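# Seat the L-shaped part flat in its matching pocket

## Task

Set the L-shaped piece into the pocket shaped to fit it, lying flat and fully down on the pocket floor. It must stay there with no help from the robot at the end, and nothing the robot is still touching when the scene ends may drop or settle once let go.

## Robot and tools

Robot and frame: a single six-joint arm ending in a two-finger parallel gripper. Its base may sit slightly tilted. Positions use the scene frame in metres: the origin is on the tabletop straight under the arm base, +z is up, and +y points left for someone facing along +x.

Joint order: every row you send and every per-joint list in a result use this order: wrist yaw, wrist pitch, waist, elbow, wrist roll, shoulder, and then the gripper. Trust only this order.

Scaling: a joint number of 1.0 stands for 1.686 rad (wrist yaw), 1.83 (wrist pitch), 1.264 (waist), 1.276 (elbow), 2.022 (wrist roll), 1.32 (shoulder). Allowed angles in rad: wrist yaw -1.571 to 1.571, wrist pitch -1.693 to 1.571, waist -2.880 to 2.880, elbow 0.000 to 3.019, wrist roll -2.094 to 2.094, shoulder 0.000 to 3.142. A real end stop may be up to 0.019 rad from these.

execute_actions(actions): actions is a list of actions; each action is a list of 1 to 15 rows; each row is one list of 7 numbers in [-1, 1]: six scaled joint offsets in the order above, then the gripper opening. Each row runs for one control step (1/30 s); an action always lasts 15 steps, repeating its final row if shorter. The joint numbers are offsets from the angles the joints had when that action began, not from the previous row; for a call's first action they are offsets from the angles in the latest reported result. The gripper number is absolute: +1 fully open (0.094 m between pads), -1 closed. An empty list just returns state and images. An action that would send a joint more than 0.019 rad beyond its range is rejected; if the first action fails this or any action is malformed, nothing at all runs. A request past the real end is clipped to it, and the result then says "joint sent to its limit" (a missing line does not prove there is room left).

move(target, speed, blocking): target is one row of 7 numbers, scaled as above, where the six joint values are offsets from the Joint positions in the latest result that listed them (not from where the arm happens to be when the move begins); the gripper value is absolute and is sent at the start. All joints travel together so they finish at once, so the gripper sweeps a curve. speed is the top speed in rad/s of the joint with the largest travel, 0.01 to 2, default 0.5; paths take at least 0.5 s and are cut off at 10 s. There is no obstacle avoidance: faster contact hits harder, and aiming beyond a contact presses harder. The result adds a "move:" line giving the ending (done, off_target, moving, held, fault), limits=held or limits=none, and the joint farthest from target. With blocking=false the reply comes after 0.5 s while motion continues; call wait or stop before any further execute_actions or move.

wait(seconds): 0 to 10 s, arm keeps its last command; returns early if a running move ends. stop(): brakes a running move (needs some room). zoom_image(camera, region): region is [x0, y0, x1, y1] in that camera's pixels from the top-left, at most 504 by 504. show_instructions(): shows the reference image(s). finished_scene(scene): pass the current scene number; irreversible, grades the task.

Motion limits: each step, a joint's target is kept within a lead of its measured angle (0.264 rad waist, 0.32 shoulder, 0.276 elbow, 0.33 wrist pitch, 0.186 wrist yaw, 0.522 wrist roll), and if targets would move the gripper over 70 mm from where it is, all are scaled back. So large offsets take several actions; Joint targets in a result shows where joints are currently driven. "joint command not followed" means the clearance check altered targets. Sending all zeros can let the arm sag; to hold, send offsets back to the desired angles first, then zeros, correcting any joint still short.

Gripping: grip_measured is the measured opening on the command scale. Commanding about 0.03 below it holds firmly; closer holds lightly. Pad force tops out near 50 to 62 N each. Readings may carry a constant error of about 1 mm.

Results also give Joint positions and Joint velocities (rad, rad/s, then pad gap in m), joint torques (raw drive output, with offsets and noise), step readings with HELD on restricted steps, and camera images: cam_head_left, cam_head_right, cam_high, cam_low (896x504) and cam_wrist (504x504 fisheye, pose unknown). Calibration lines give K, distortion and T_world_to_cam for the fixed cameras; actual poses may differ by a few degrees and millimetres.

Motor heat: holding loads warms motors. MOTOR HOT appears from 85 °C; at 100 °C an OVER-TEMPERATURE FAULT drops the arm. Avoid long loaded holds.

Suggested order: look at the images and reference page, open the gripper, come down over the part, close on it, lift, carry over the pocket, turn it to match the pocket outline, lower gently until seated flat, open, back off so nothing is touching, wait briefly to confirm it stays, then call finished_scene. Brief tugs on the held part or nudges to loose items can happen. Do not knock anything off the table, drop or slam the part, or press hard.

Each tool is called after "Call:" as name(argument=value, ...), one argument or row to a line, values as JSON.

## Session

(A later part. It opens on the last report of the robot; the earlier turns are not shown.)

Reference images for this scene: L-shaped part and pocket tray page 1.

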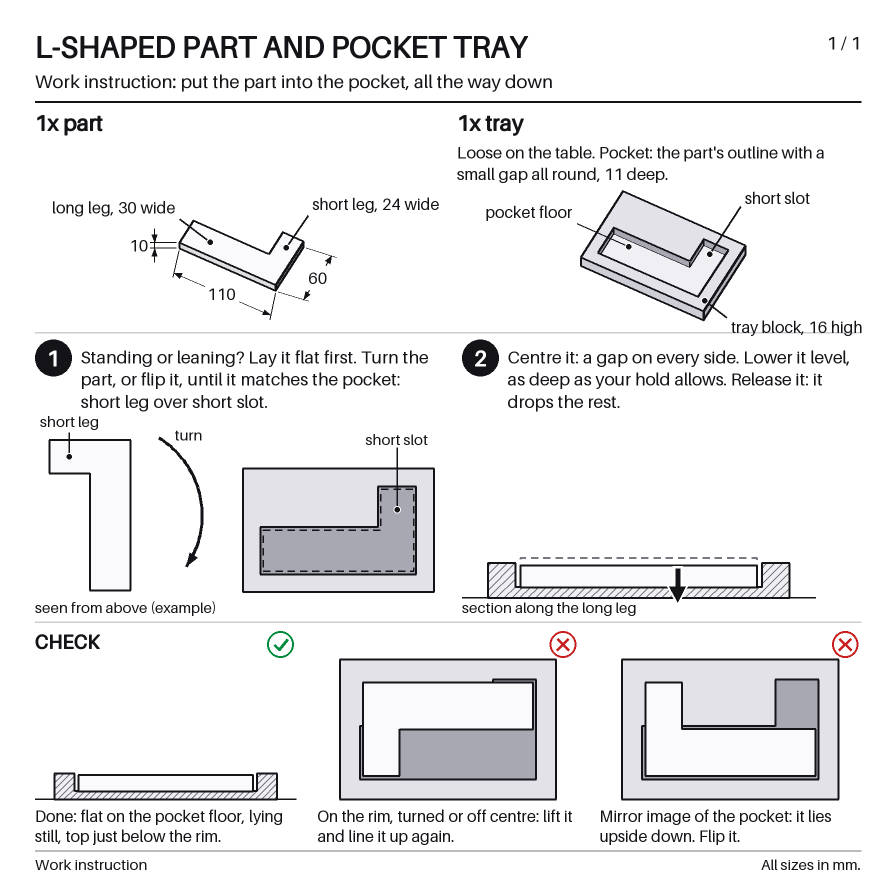

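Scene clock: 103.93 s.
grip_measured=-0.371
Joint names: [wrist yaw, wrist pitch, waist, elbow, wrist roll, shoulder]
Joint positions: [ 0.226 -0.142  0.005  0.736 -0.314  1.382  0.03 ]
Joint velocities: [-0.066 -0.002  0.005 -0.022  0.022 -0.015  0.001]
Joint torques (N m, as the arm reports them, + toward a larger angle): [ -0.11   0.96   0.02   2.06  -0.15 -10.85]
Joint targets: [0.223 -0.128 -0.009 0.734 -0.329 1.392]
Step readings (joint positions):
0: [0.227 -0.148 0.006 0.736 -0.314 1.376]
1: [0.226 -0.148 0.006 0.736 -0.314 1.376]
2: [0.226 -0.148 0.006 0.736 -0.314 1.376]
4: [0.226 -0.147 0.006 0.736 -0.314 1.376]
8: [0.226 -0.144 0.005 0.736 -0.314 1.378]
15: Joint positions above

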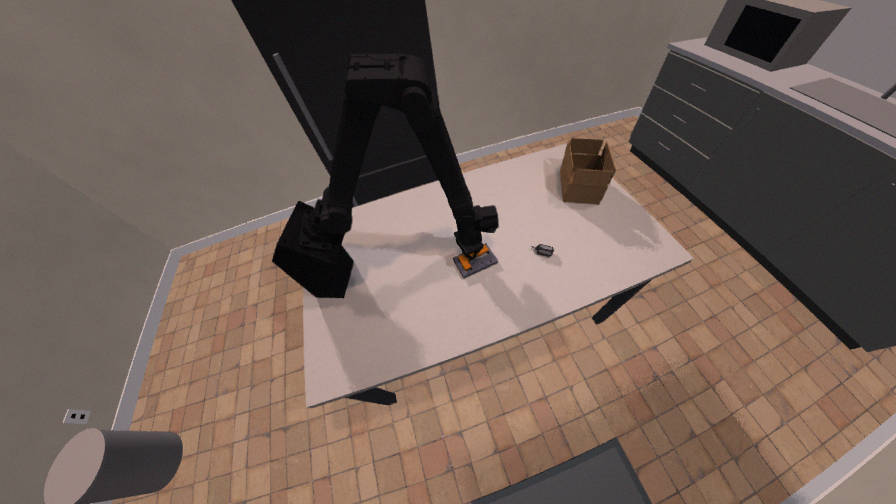

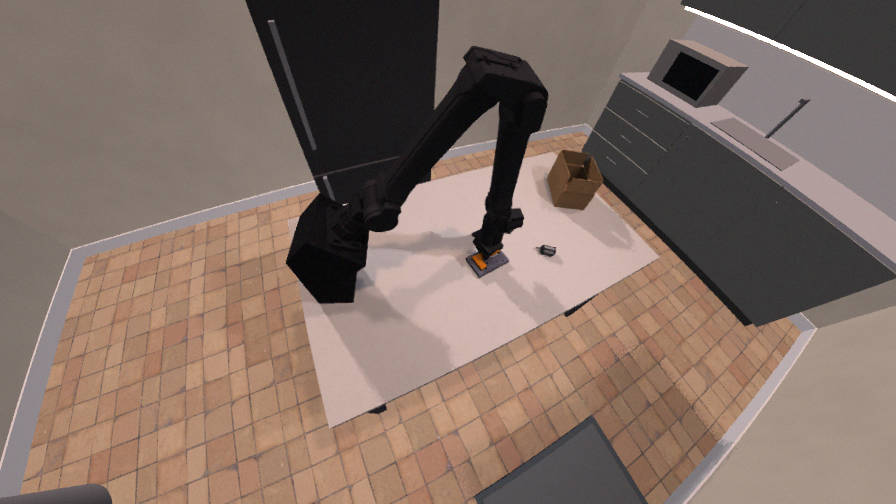

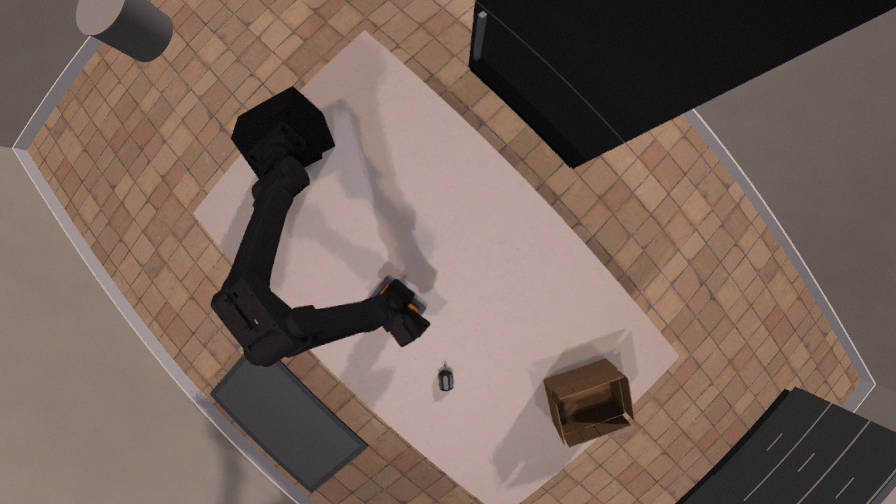

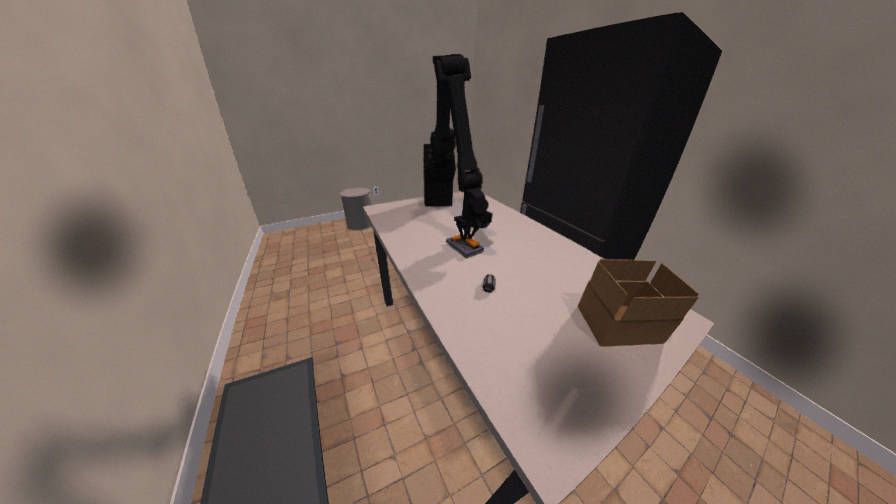

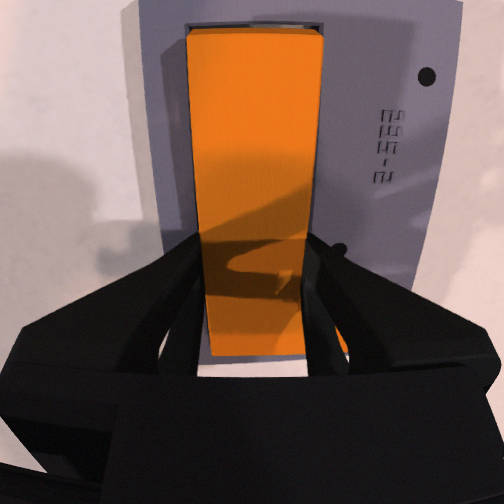

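Call:
execute_actions(
  actions=[
    [[-0.0020,0.0081,-0.0113,-0.0016,-0.0074,0.0081,-0.41],[-0.0021,0.0085,-0.0115,-0.0016,-0.0074,0.0086,-0.41],[-0.0022,0.0089,-0.0117,-0.0016,-0.0074,0.0091,-0.41],[-0.0023,0.0093,-0.0119,-0.0016,-0.0074,0.0096,-0.41],[-0.0024,0.0098,-0.0121,-0.0016,-0.0074,0.0101,-0.41],[-0.0024,0.0102,-0.0122,-0.0016,-0.0074,0.0106,-0.41],[-0.0024,0.0106,-0.0123,-0.0016,-0.0074,0.0111,-0.41],[-0.0024,0.0110,-0.0123,-0.0016,-0.0074,0.0117,-0.41],[-0.0024,0.0113,-0.0123,-0.0016,-0.0074,0.0123,-0.41]],
  ],
)

Call:
zoom_image(
  camera="cam_wrist",
  region=[170, 10, 340, 180],
)

Call:
zoom_image(
  camera="cam_head_left",
  region=[445, 235, 505, 280],
)

Scene clock: 105.67 s.
grip_measured=-0.371
Joint names: [wrist yaw, wrist pitch, waist, elbow, wrist roll, shoulder]
Joint positions: [ 0.225 -0.135  0.004  0.736 -0.314  1.387  0.03 ]
Joint velocities: [-0.037  0.012  0.005 -0.017  0.051 -0.015 -0.001]
Joint torques (N m, as the arm reports them, + toward a larger angle): [ -0.11   0.95   0.09   2.03  -0.15 -10.83]
Joint targets: [0.222 -0.121 -0.010 0.734 -0.329 1.398]
Step readings (joint positions):
0: [0.226 -0.142 0.005 0.736 -0.314 1.382]
1: [0.226 -0.142 0.005 0.736 -0.314 1.382]
2: [0.226 -0.142 0.005 0.736 -0.314 1.382]
4: [0.226 -0.140 0.005 0.736 -0.314 1.382]
8: [0.226 -0.137 0.004 0.736 -0.314 1.384]
15: Joint positions above

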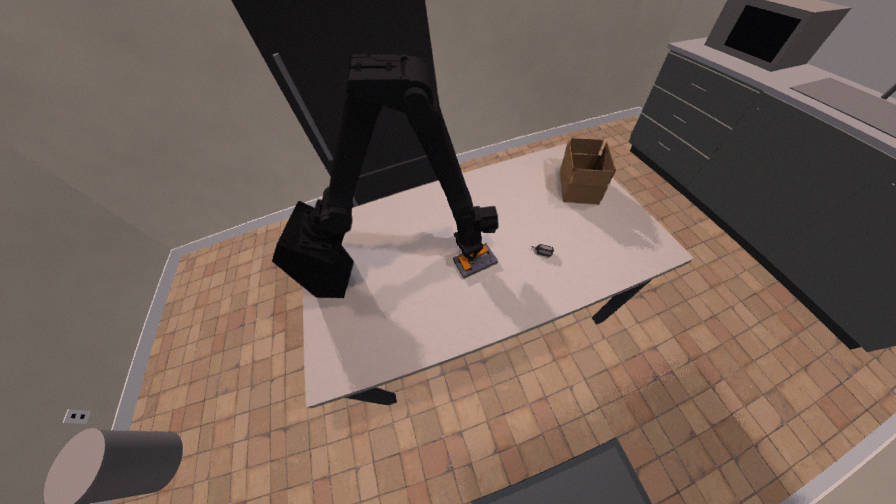

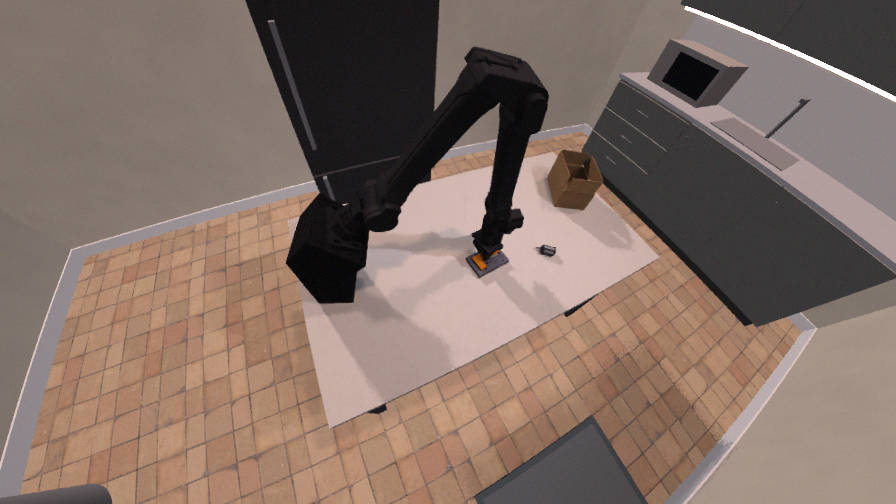

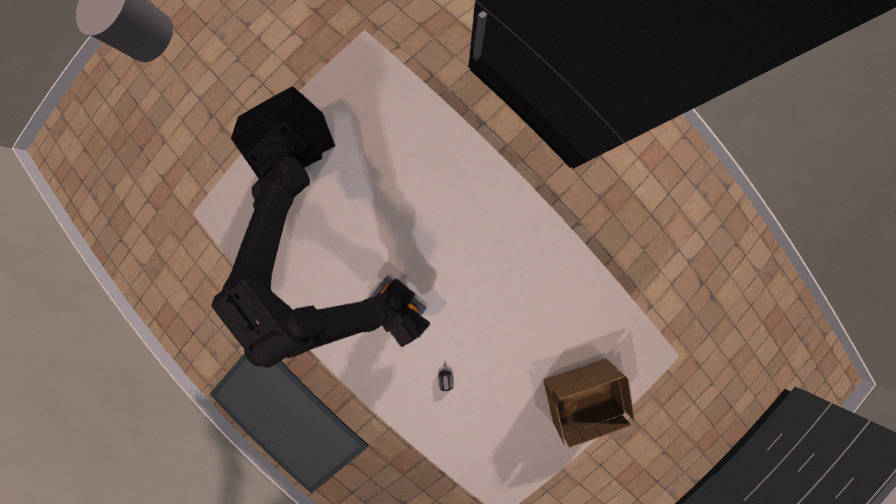

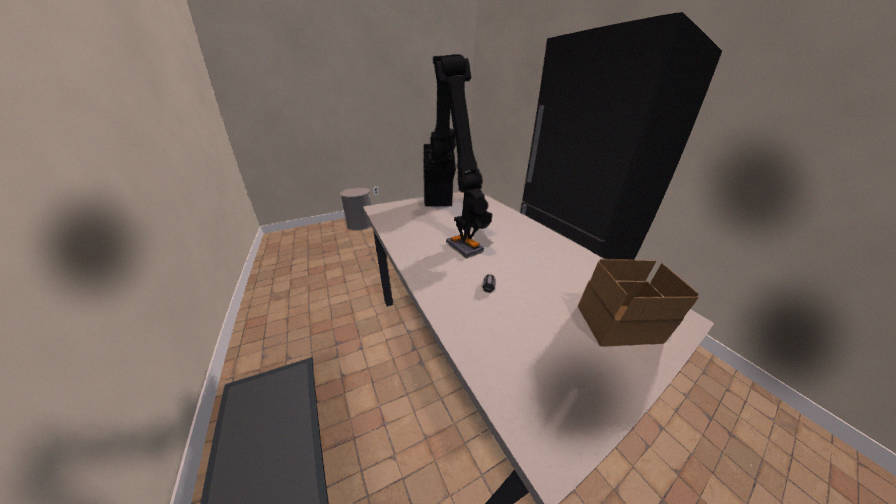

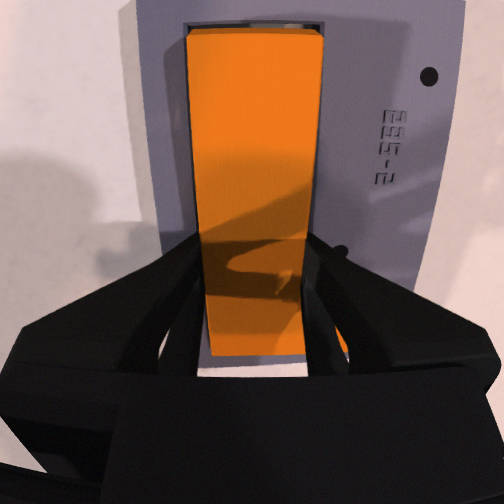

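Region (170, 10, 340, 180) of cam_wrist's 504x504 image, scaled by 2.965, with more detail than that image has.

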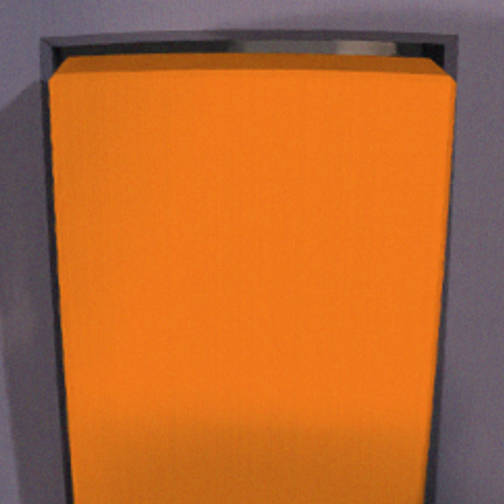

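Region (445, 235, 505, 280) of cam_head_left's 896x504 image, scaled by 8.400, with more detail than that image has; it fills the top 378 rows of this view, and the rest is white.

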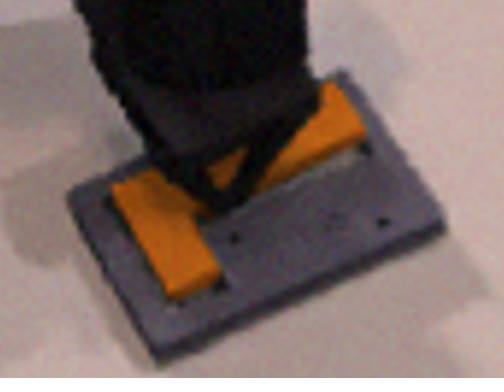

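Call:
execute_actions(
  actions=[
    [[-0.0020,0.0081,-0.0112,-0.0016,-0.0074,0.0088,-0.41],[-0.0021,0.0085,-0.0113,-0.0016,-0.0074,0.0093,-0.41],[-0.0022,0.0089,-0.0114,-0.0016,-0.0074,0.0098,-0.41],[-0.0023,0.0093,-0.0116,-0.0016,-0.0074,0.0103,-0.41],[-0.0024,0.0098,-0.0117,-0.0016,-0.0074,0.0108,-0.41],[-0.0024,0.0102,-0.0118,-0.0016,-0.0074,0.0113,-0.41],[-0.0024,0.0106,-0.0119,-0.0016,-0.0074,0.0118,-0.41],[-0.0024,0.0110,-0.0119,-0.0016,-0.0074,0.0123,-0.41],[-0.0024,0.0115,-0.0119,-0.0016,-0.0074,0.0128,-0.41]],
  ],
)

Call:
zoom_image(
  camera="cam_wrist",
  region=[170, 10, 340, 180],
)

Call:
zoom_image(
  camera="cam_head_left",
  region=[445, 235, 505, 280],
)

Scene clock: 107.13 s.
grip_measured=-0.371
Joint names: [wrist yaw, wrist pitch, waist, elbow, wrist roll, shoulder]
Joint positions: [ 0.224 -0.128  0.003  0.736 -0.314  1.393  0.03 ]
Joint velocities: [-0.066  0.002  0.005  0.002 -0.051 -0.005 -0.   ]
Joint torques (N m, as the arm reports them, + toward a larger angle): [ -0.1    0.96   0.19   1.95  -0.15 -10.63]
Joint targets: [0.221 -0.114 -0.011 0.734 -0.329 1.404]
Step readings (joint positions):
0: [0.225 -0.135 0.004 0.736 -0.314 1.387]
1: [0.225 -0.135 0.004 0.736 -0.314 1.387]
2: [0.225 -0.135 0.004 0.736 -0.314 1.387]
4: [0.225 -0.133 0.004 0.736 -0.314 1.388]
8: [0.225 -0.130 0.003 0.736 -0.314 1.390]
15: Joint positions above

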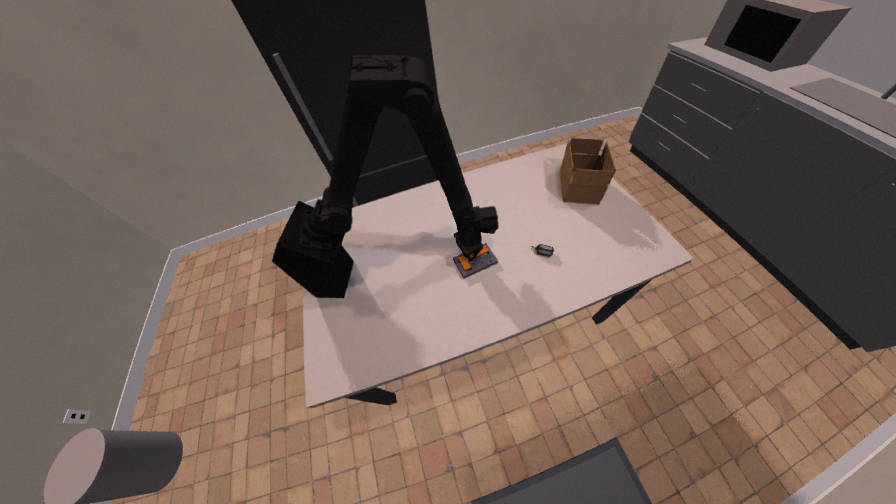

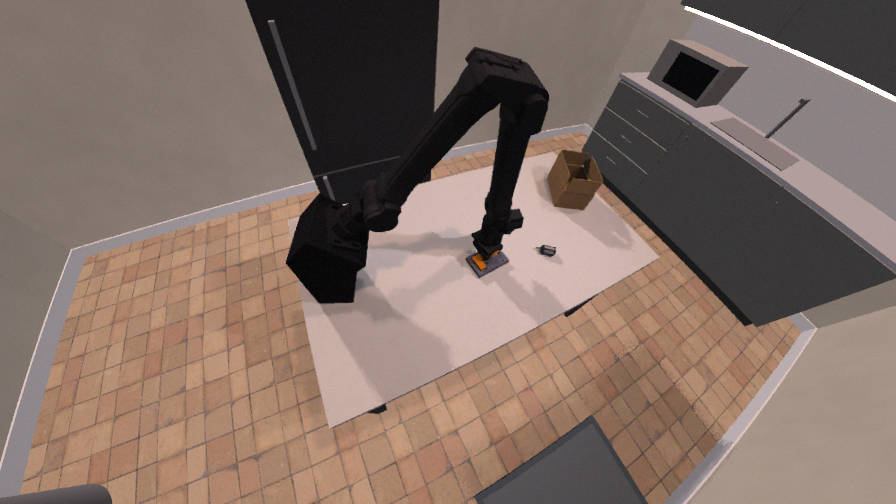

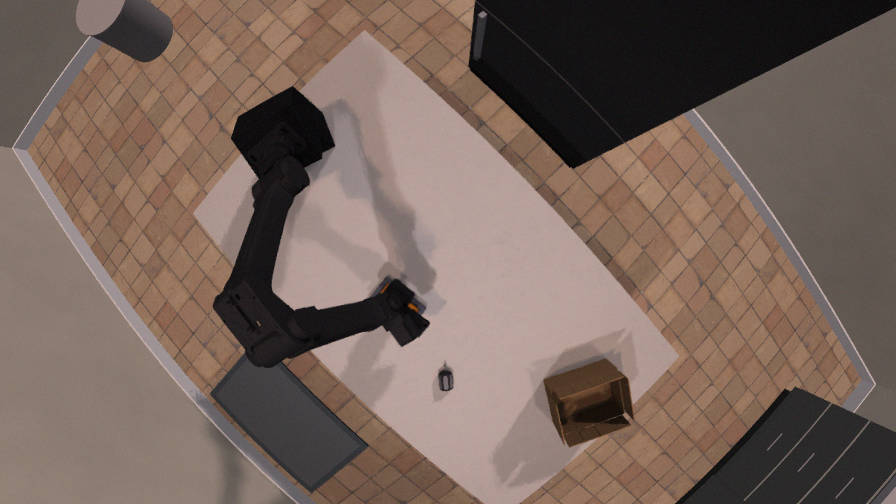

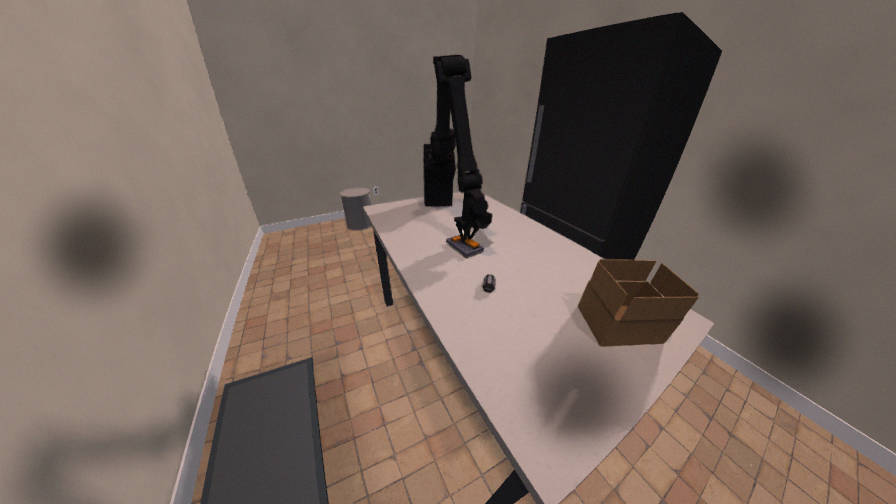

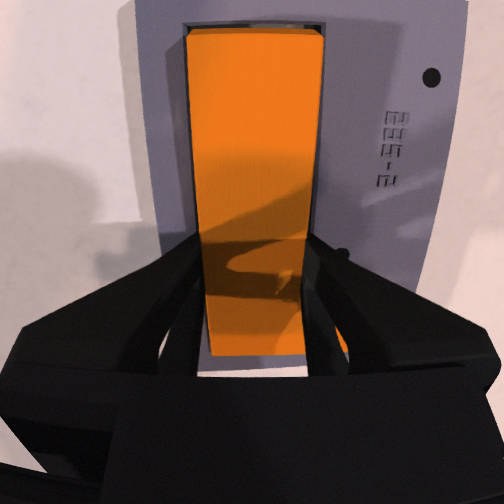

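Region (170, 10, 340, 180) of cam_wrist's 504x504 image, scaled by 2.965, with more detail than that image has.

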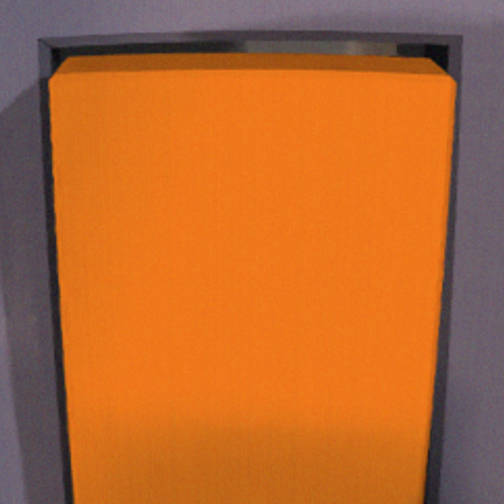

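Region (445, 235, 505, 280) of cam_head_left's 896x504 image, scaled by 8.400, with more detail than that image has; it fills the top 378 rows of this view, and the rest is white.

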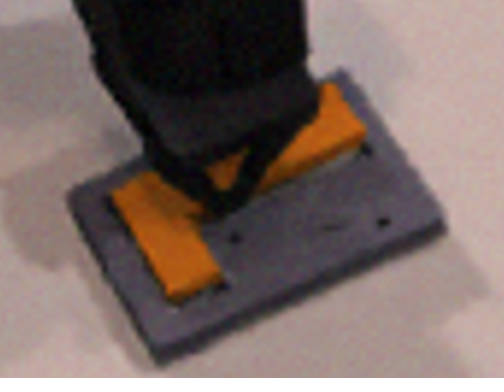

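Call:
execute_actions(
  actions=[
    [[-0.0019,0.0081,-0.0112,-0.0016,-0.0074,0.0088,-0.41],[-0.0020,0.0085,-0.0113,-0.0016,-0.0074,0.0093,-0.41],[-0.0021,0.0089,-0.0114,-0.0016,-0.0074,0.0098,-0.41],[-0.0022,0.0093,-0.0116,-0.0016,-0.0074,0.0103,-0.41],[-0.0022,0.0097,-0.0117,-0.0016,-0.0074,0.0108,-0.41],[-0.0022,0.0101,-0.0118,-0.0016,-0.0074,0.0113,-0.41],[-0.0022,0.0104,-0.0119,-0.0016,-0.0074,0.0118,-0.41],[-0.0022,0.0107,-0.0119,-0.0016,-0.0074,0.0121,-0.41]],
  ],
)

Call:
zoom_image(
  camera="cam_wrist",
  region=[170, 10, 340, 180],
)

Call:
zoom_image(
  camera="cam_head_left",
  region=[445, 235, 505, 280],
)

Scene clock: 108.27 s.
grip_measured=-0.371
Joint names: [wrist yaw, wrist pitch, waist, elbow, wrist roll, shoulder]
Joint positions: [ 0.224 -0.124  0.003  0.736 -0.314  1.393  0.03 ]
Joint velocities: [-0.037 -0.012 -0.015  0.002  0.051 -0.015 -0.001]
Joint torques (N m, as the arm reports them, + toward a larger angle): [ -0.1    1.07   0.04   1.97  -0.16 -10.38]
Joint targets: [0.221 -0.109 -0.012 0.734 -0.329 1.409]
Step readings (joint positions):
0: [0.224 -0.128 0.003 0.736 -0.314 1.393]
1: [0.224 -0.128 0.003 0.736 -0.314 1.393]
2: [0.224 -0.128 0.003 0.736 -0.314 1.393]
4: [0.224 -0.127 0.003 0.736 -0.314 1.393]
8: [0.224 -0.126 0.003 0.736 -0.314 1.393]
15: Joint positions above

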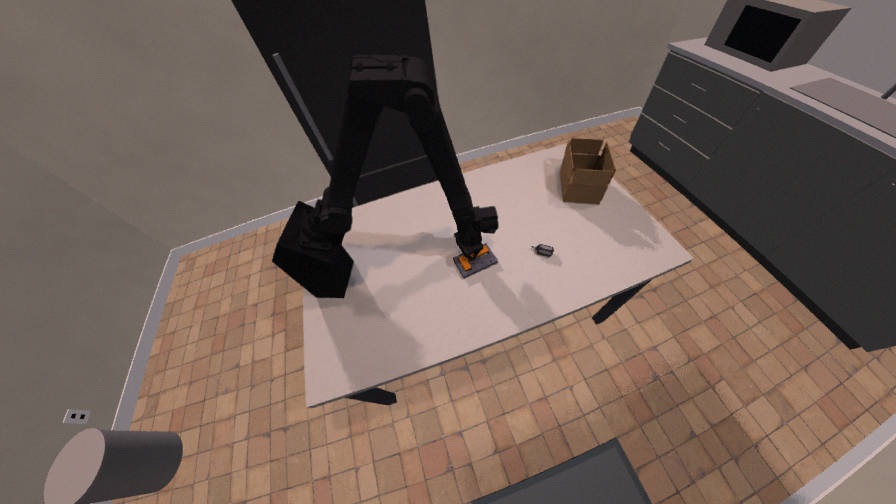

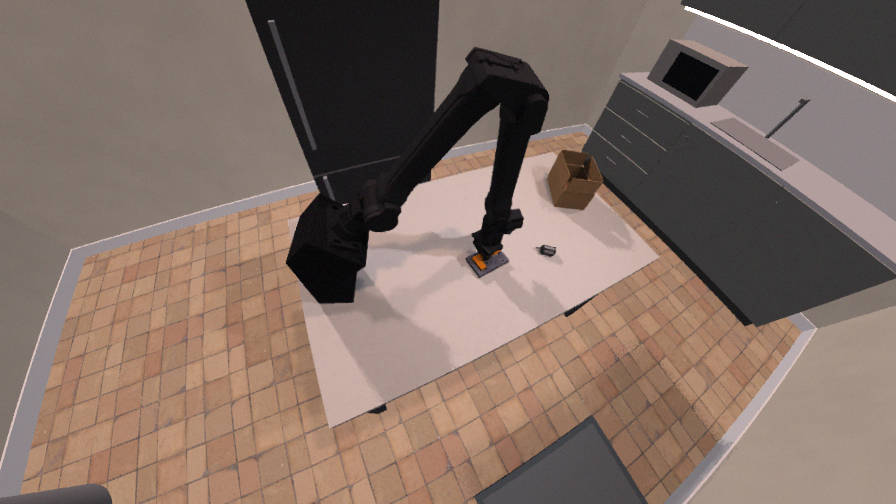

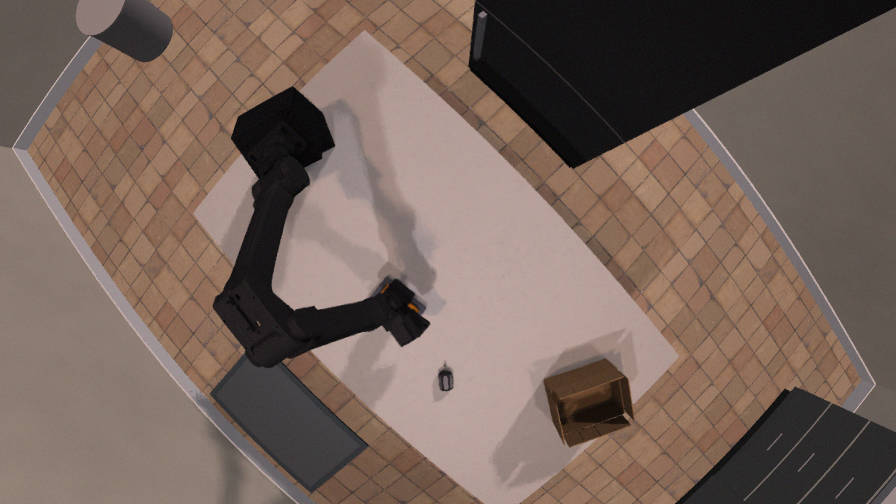

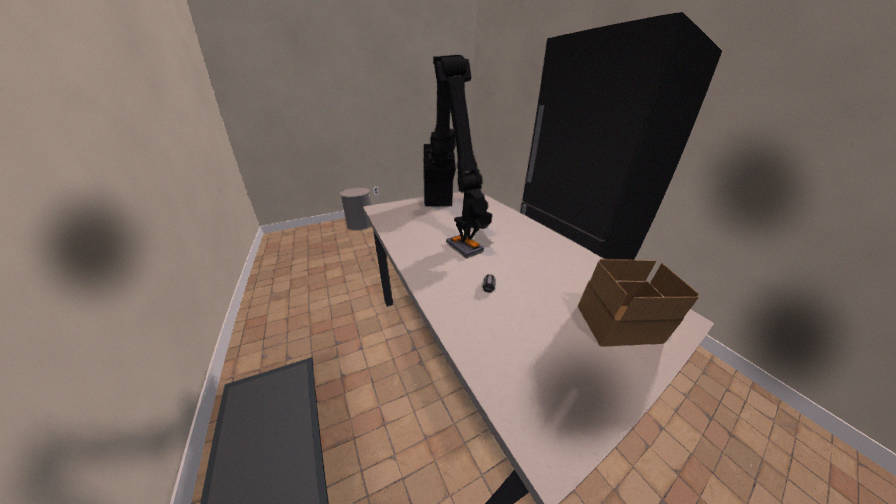

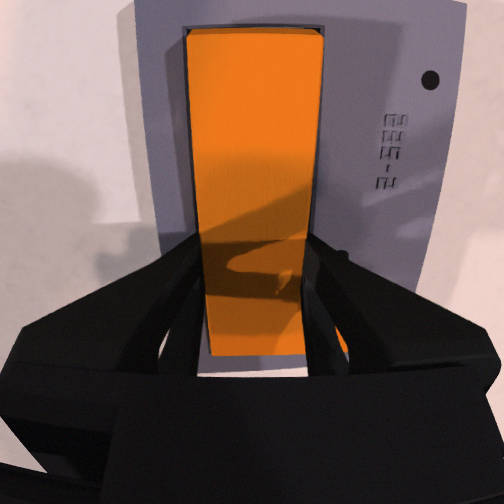

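Region (170, 10, 340, 180) of cam_wrist's 504x504 image, scaled by 2.965, with more detail than that image has.

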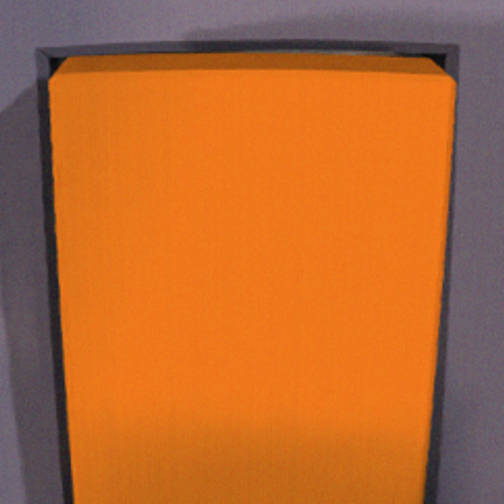

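Region (445, 235, 505, 280) of cam_head_left's 896x504 image, scaled by 8.400, with more detail than that image has; it fills the top 378 rows of this view, and the rest is white.

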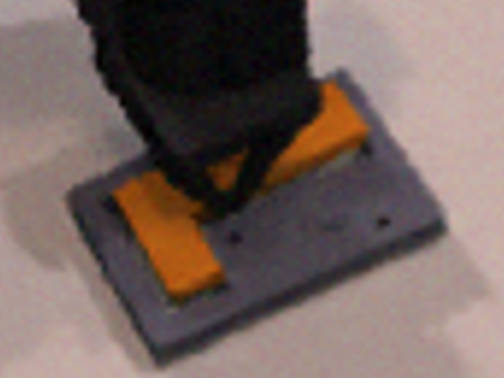

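Call:
execute_actions(
  actions=[
    [[-0.0018,0.006,-0.011,-0.0016,-0.0074,0.008,-0.41],[-0.0018,0.003,-0.0103,-0.0016,-0.0074,0.004,-0.41],[-0.0018,0.0,-0.0103,-0.0016,-0.0074,0.001,-0.41],[-0.0018,-0.003,-0.0103,-0.0016,-0.0074,0.0,-0.41],[-0.0018,-0.005,-0.0103,-0.0016,-0.0074,0.0,-0.41],[-0.0018,-0.0065,-0.0103,-0.0016,-0.0074,0.0,-0.41],[-0.0018,-0.0075,-0.0103,-0.0016,-0.0074,0.0,-0.41],[-0.0018,-0.0085,-0.0103,-0.0016,-0.0074,0.0,-0.41]],
  ],
)

Call:
zoom_image(
  camera="cam_wrist",
  region=[170, 10, 340, 180],
)

Scene clock: 109.47 s.
grip_measured=-0.371
Joint names: [wrist yaw, wrist pitch, waist, elbow, wrist roll, shoulder]
Joint positions: [ 0.224 -0.128  0.003  0.736 -0.314  1.393  0.03 ]
Joint velocities: [ 0.037 -0.007 -0.005  0.012  0.007 -0.005 -0.001]
Joint torques (N m, as the arm reports them, + toward a larger angle): [ -0.09  -0.03   0.35   1.96  -0.14 -11.56]
Joint targets: [0.221 -0.140 -0.010 0.734 -0.329 1.393]
Step readings (joint positions):
0: [0.224 -0.124 0.003 0.736 -0.314 1.393]
1: [0.224 -0.124 0.003 0.736 -0.314 1.393]
2: [0.224 -0.124 0.003 0.736 -0.314 1.393]
4: [0.224 -0.124 0.003 0.736 -0.314 1.393]
8: [0.224 -0.126 0.003 0.736 -0.314 1.393]
15: Joint positions above

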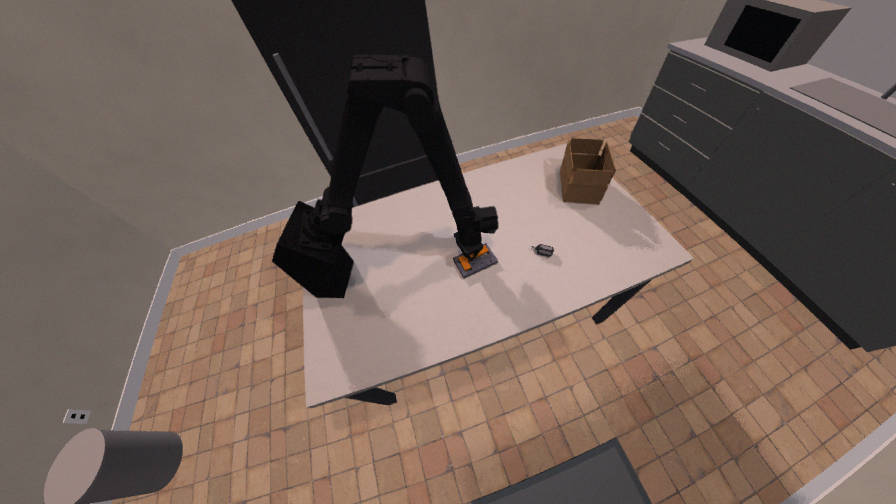

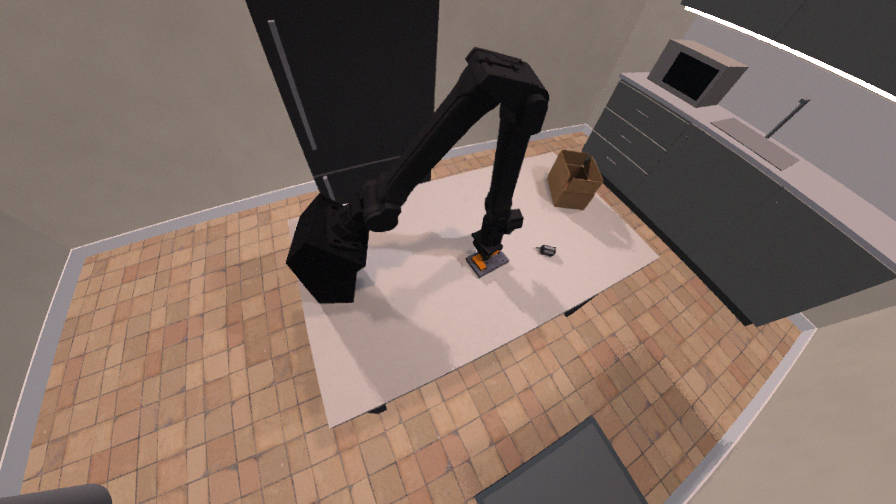

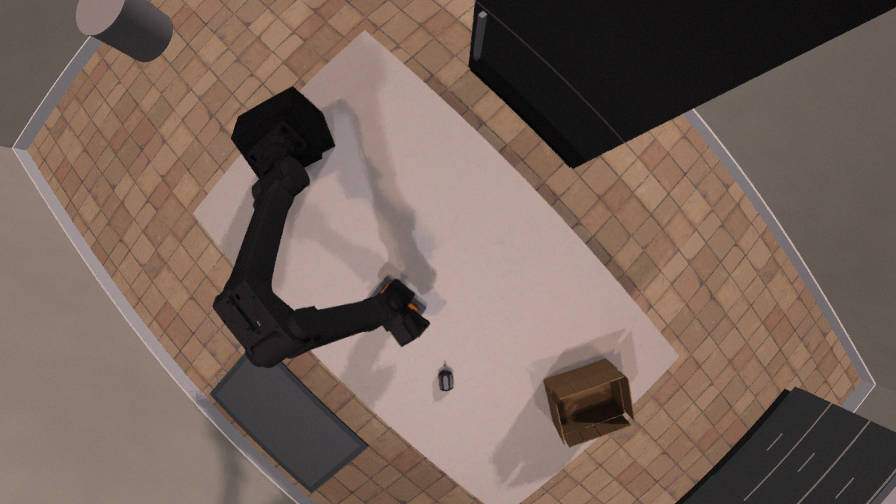

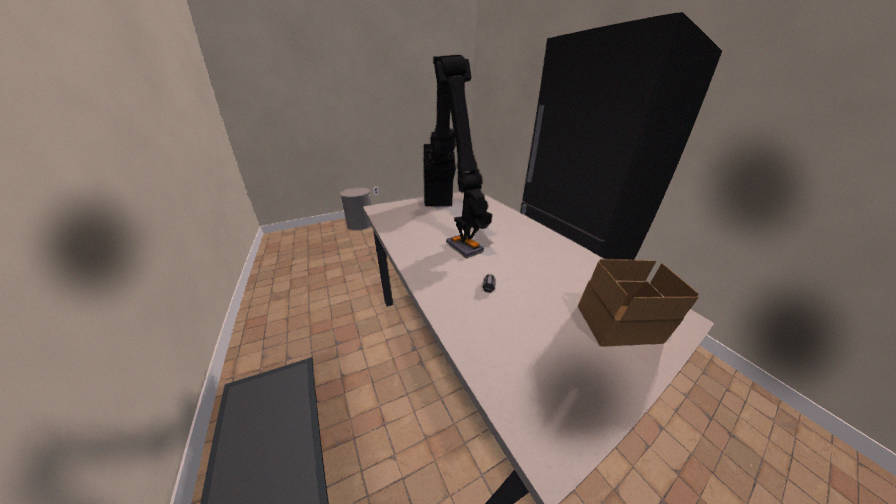

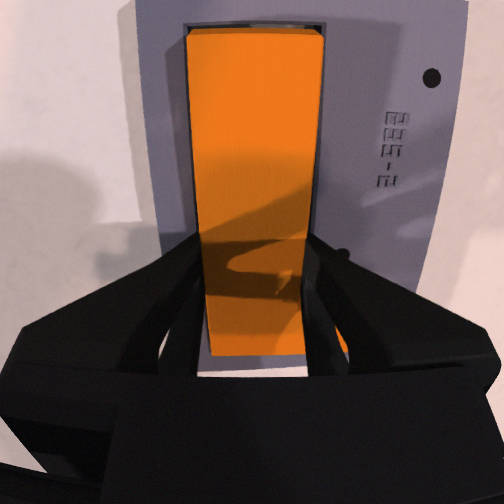

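Region (170, 10, 340, 180) of cam_wrist's 504x504 image, scaled by 2.965, with more detail than that image has.

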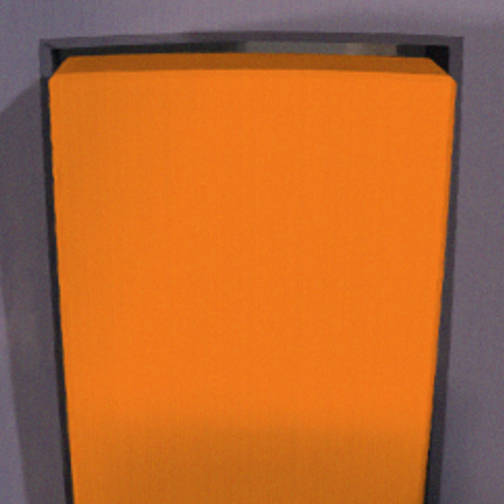

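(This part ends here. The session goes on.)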